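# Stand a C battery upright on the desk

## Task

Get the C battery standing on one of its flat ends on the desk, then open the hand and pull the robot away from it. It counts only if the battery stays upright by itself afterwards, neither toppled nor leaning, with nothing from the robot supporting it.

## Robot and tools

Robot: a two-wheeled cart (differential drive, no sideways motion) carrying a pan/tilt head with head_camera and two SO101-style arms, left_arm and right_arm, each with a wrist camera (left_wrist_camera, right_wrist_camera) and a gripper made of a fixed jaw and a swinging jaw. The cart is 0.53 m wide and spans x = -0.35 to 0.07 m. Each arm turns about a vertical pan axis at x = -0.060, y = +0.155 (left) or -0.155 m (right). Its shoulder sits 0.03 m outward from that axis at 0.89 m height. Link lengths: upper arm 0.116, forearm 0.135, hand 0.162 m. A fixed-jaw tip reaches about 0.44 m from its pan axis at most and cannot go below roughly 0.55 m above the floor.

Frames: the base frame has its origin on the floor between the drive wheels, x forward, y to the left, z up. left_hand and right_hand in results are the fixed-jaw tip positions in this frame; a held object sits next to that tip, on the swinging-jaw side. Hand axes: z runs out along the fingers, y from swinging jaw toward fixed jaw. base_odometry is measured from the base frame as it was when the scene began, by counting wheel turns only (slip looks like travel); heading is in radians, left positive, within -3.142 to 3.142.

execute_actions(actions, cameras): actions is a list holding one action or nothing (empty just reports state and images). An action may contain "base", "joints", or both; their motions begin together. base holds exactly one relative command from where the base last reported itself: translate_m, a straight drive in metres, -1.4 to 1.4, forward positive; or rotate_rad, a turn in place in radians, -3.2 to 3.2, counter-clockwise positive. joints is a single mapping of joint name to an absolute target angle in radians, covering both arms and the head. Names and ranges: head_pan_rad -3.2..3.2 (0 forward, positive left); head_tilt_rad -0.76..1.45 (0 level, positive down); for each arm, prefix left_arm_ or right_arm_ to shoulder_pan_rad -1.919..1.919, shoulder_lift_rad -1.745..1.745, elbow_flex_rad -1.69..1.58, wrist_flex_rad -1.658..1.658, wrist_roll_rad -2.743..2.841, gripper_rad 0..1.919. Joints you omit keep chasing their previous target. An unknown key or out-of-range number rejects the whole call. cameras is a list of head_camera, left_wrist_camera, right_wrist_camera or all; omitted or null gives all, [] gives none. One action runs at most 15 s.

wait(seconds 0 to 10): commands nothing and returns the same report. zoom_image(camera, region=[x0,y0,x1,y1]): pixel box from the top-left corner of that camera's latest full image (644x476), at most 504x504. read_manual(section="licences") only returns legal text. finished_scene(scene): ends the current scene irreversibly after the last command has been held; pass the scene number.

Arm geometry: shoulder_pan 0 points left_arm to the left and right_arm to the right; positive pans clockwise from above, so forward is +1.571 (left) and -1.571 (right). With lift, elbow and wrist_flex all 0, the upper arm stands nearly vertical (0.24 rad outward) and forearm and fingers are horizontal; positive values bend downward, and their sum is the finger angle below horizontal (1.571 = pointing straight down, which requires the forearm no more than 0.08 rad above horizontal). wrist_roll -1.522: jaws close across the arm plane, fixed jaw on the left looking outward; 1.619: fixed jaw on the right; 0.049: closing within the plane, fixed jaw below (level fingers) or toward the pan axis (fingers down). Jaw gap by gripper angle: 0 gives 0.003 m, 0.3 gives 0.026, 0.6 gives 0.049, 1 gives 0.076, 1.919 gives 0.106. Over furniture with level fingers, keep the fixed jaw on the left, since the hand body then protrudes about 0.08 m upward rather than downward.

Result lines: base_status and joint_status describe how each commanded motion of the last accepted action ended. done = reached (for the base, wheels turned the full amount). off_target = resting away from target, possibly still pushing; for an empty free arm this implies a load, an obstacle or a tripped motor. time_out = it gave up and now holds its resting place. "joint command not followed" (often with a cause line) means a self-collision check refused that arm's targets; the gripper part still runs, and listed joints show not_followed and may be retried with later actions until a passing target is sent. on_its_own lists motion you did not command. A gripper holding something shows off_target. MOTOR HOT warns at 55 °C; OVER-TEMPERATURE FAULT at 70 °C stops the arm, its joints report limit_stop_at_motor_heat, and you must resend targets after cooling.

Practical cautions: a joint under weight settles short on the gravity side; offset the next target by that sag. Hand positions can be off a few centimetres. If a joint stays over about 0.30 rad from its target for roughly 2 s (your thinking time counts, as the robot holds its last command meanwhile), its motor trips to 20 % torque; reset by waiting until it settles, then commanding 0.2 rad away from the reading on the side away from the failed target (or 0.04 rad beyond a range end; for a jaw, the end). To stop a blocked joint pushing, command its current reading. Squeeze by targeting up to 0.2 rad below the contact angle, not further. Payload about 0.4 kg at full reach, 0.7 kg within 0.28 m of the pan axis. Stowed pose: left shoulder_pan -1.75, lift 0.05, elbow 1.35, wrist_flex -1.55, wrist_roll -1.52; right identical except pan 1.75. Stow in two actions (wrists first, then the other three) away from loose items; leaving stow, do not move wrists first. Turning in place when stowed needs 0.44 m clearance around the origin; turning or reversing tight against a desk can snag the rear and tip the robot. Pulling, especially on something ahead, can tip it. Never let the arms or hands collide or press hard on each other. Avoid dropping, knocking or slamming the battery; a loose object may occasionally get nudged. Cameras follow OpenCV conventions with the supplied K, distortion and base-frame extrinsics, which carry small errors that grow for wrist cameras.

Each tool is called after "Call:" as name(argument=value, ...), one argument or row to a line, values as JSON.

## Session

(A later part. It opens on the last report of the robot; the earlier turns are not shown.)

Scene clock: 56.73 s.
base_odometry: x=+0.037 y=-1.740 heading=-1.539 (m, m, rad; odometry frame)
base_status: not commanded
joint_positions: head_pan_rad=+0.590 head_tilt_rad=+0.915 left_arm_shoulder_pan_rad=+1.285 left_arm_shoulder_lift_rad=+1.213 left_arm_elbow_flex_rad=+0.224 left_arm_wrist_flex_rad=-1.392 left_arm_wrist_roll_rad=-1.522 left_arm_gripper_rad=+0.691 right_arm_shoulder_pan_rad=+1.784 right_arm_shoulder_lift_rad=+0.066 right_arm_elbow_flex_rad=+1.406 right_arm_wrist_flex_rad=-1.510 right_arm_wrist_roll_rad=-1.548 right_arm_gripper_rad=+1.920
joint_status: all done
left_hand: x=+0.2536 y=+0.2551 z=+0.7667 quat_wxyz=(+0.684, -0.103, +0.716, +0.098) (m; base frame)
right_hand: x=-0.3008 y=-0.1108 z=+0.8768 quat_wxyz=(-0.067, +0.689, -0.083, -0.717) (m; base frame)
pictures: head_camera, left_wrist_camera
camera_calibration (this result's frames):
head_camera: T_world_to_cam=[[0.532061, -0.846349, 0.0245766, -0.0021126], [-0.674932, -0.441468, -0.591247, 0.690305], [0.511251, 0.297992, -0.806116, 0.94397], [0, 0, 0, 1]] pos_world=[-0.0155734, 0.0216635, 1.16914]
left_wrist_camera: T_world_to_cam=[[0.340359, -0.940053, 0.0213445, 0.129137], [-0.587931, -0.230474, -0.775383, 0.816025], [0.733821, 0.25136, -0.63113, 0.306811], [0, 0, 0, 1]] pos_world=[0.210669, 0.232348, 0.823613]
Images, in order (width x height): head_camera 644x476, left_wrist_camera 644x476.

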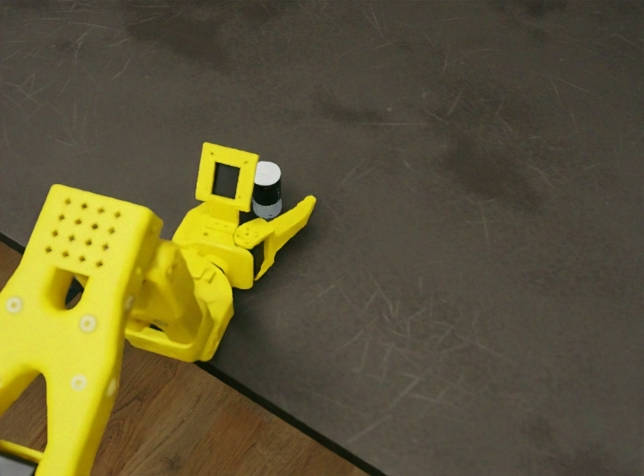

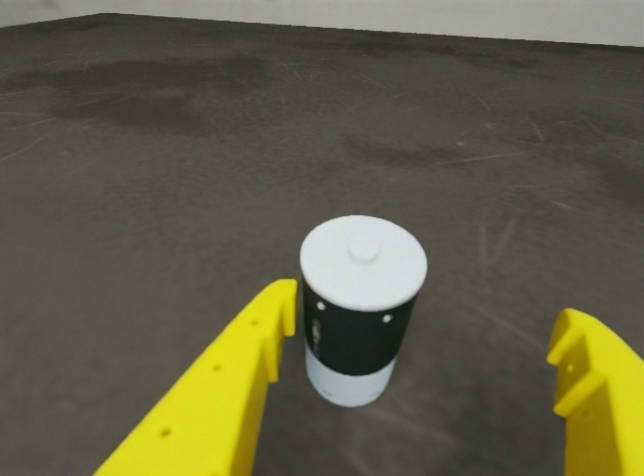

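Call:
execute_actions(
  actions=[
    {"base": {"translate_m": -0.2}, "joints": {"head_pan_rad": 0.4, "head_tilt_rad": 0.75}},
  ],
  cameras=["head_camera", "left_wrist_camera"],
)

Scene clock: 59.40 s.
base_odometry: x=+0.030 y=-1.540 heading=-1.541 (m, m, rad; odometry frame)
base_status: done
joint_positions: head_pan_rad=+0.410 head_tilt_rad=+0.764 left_arm_shoulder_pan_rad=+1.285 left_arm_shoulder_lift_rad=+1.213 left_arm_elbow_flex_rad=+0.223 left_arm_wrist_flex_rad=-1.392 left_arm_wrist_roll_rad=-1.522 left_arm_gripper_rad=+0.692 right_arm_shoulder_pan_rad=+1.784 right_arm_shoulder_lift_rad=+0.066 right_arm_elbow_flex_rad=+1.406 right_arm_wrist_flex_rad=-1.510 right_arm_wrist_roll_rad=-1.548 right_arm_gripper_rad=+1.920
joint_status: all done
left_hand: x=+0.2538 y=+0.2551 z=+0.7670 quat_wxyz=(+0.684, -0.103, +0.715, +0.098) (m; base frame)
right_hand: x=-0.3008 y=-0.1108 z=+0.8768 quat_wxyz=(-0.067, +0.689, -0.083, -0.717) (m; base frame)
pictures: head_camera, left_wrist_camera
camera_calibration (this result's frames):
head_camera: T_world_to_cam=[[0.368784, -0.9293, 0.0199825, -0.00449883], [-0.653452, -0.274485, -0.705449, 0.82276], [0.661059, 0.247101, -0.708479, 0.838631], [0, 0, 0, 1]] pos_world=[-0.0150909, 0.0144285, 1.17466]
left_wrist_camera: T_world_to_cam=[[0.340328, -0.940062, 0.0214393, 0.129055], [-0.586789, -0.230139, -0.776347, 0.816742], [0.734749, 0.251632, -0.629941, 0.305604], [0, 0, 0, 1]] pos_world=[0.210792, 0.232384, 0.823821]
Images, in order (width x height): head_camera 644x476, left_wrist_camera 644x476.

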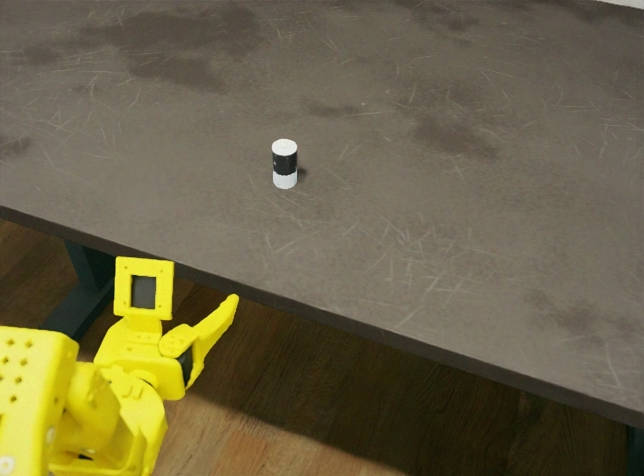

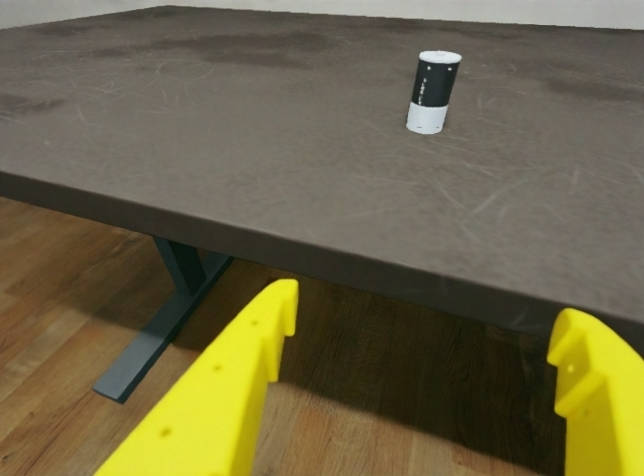

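The battery is standing on its flat end with the nub on top, and the robot has backed clear.

Call:
finished_scene(
  scene=1,
)

The scene is finished: the task was done.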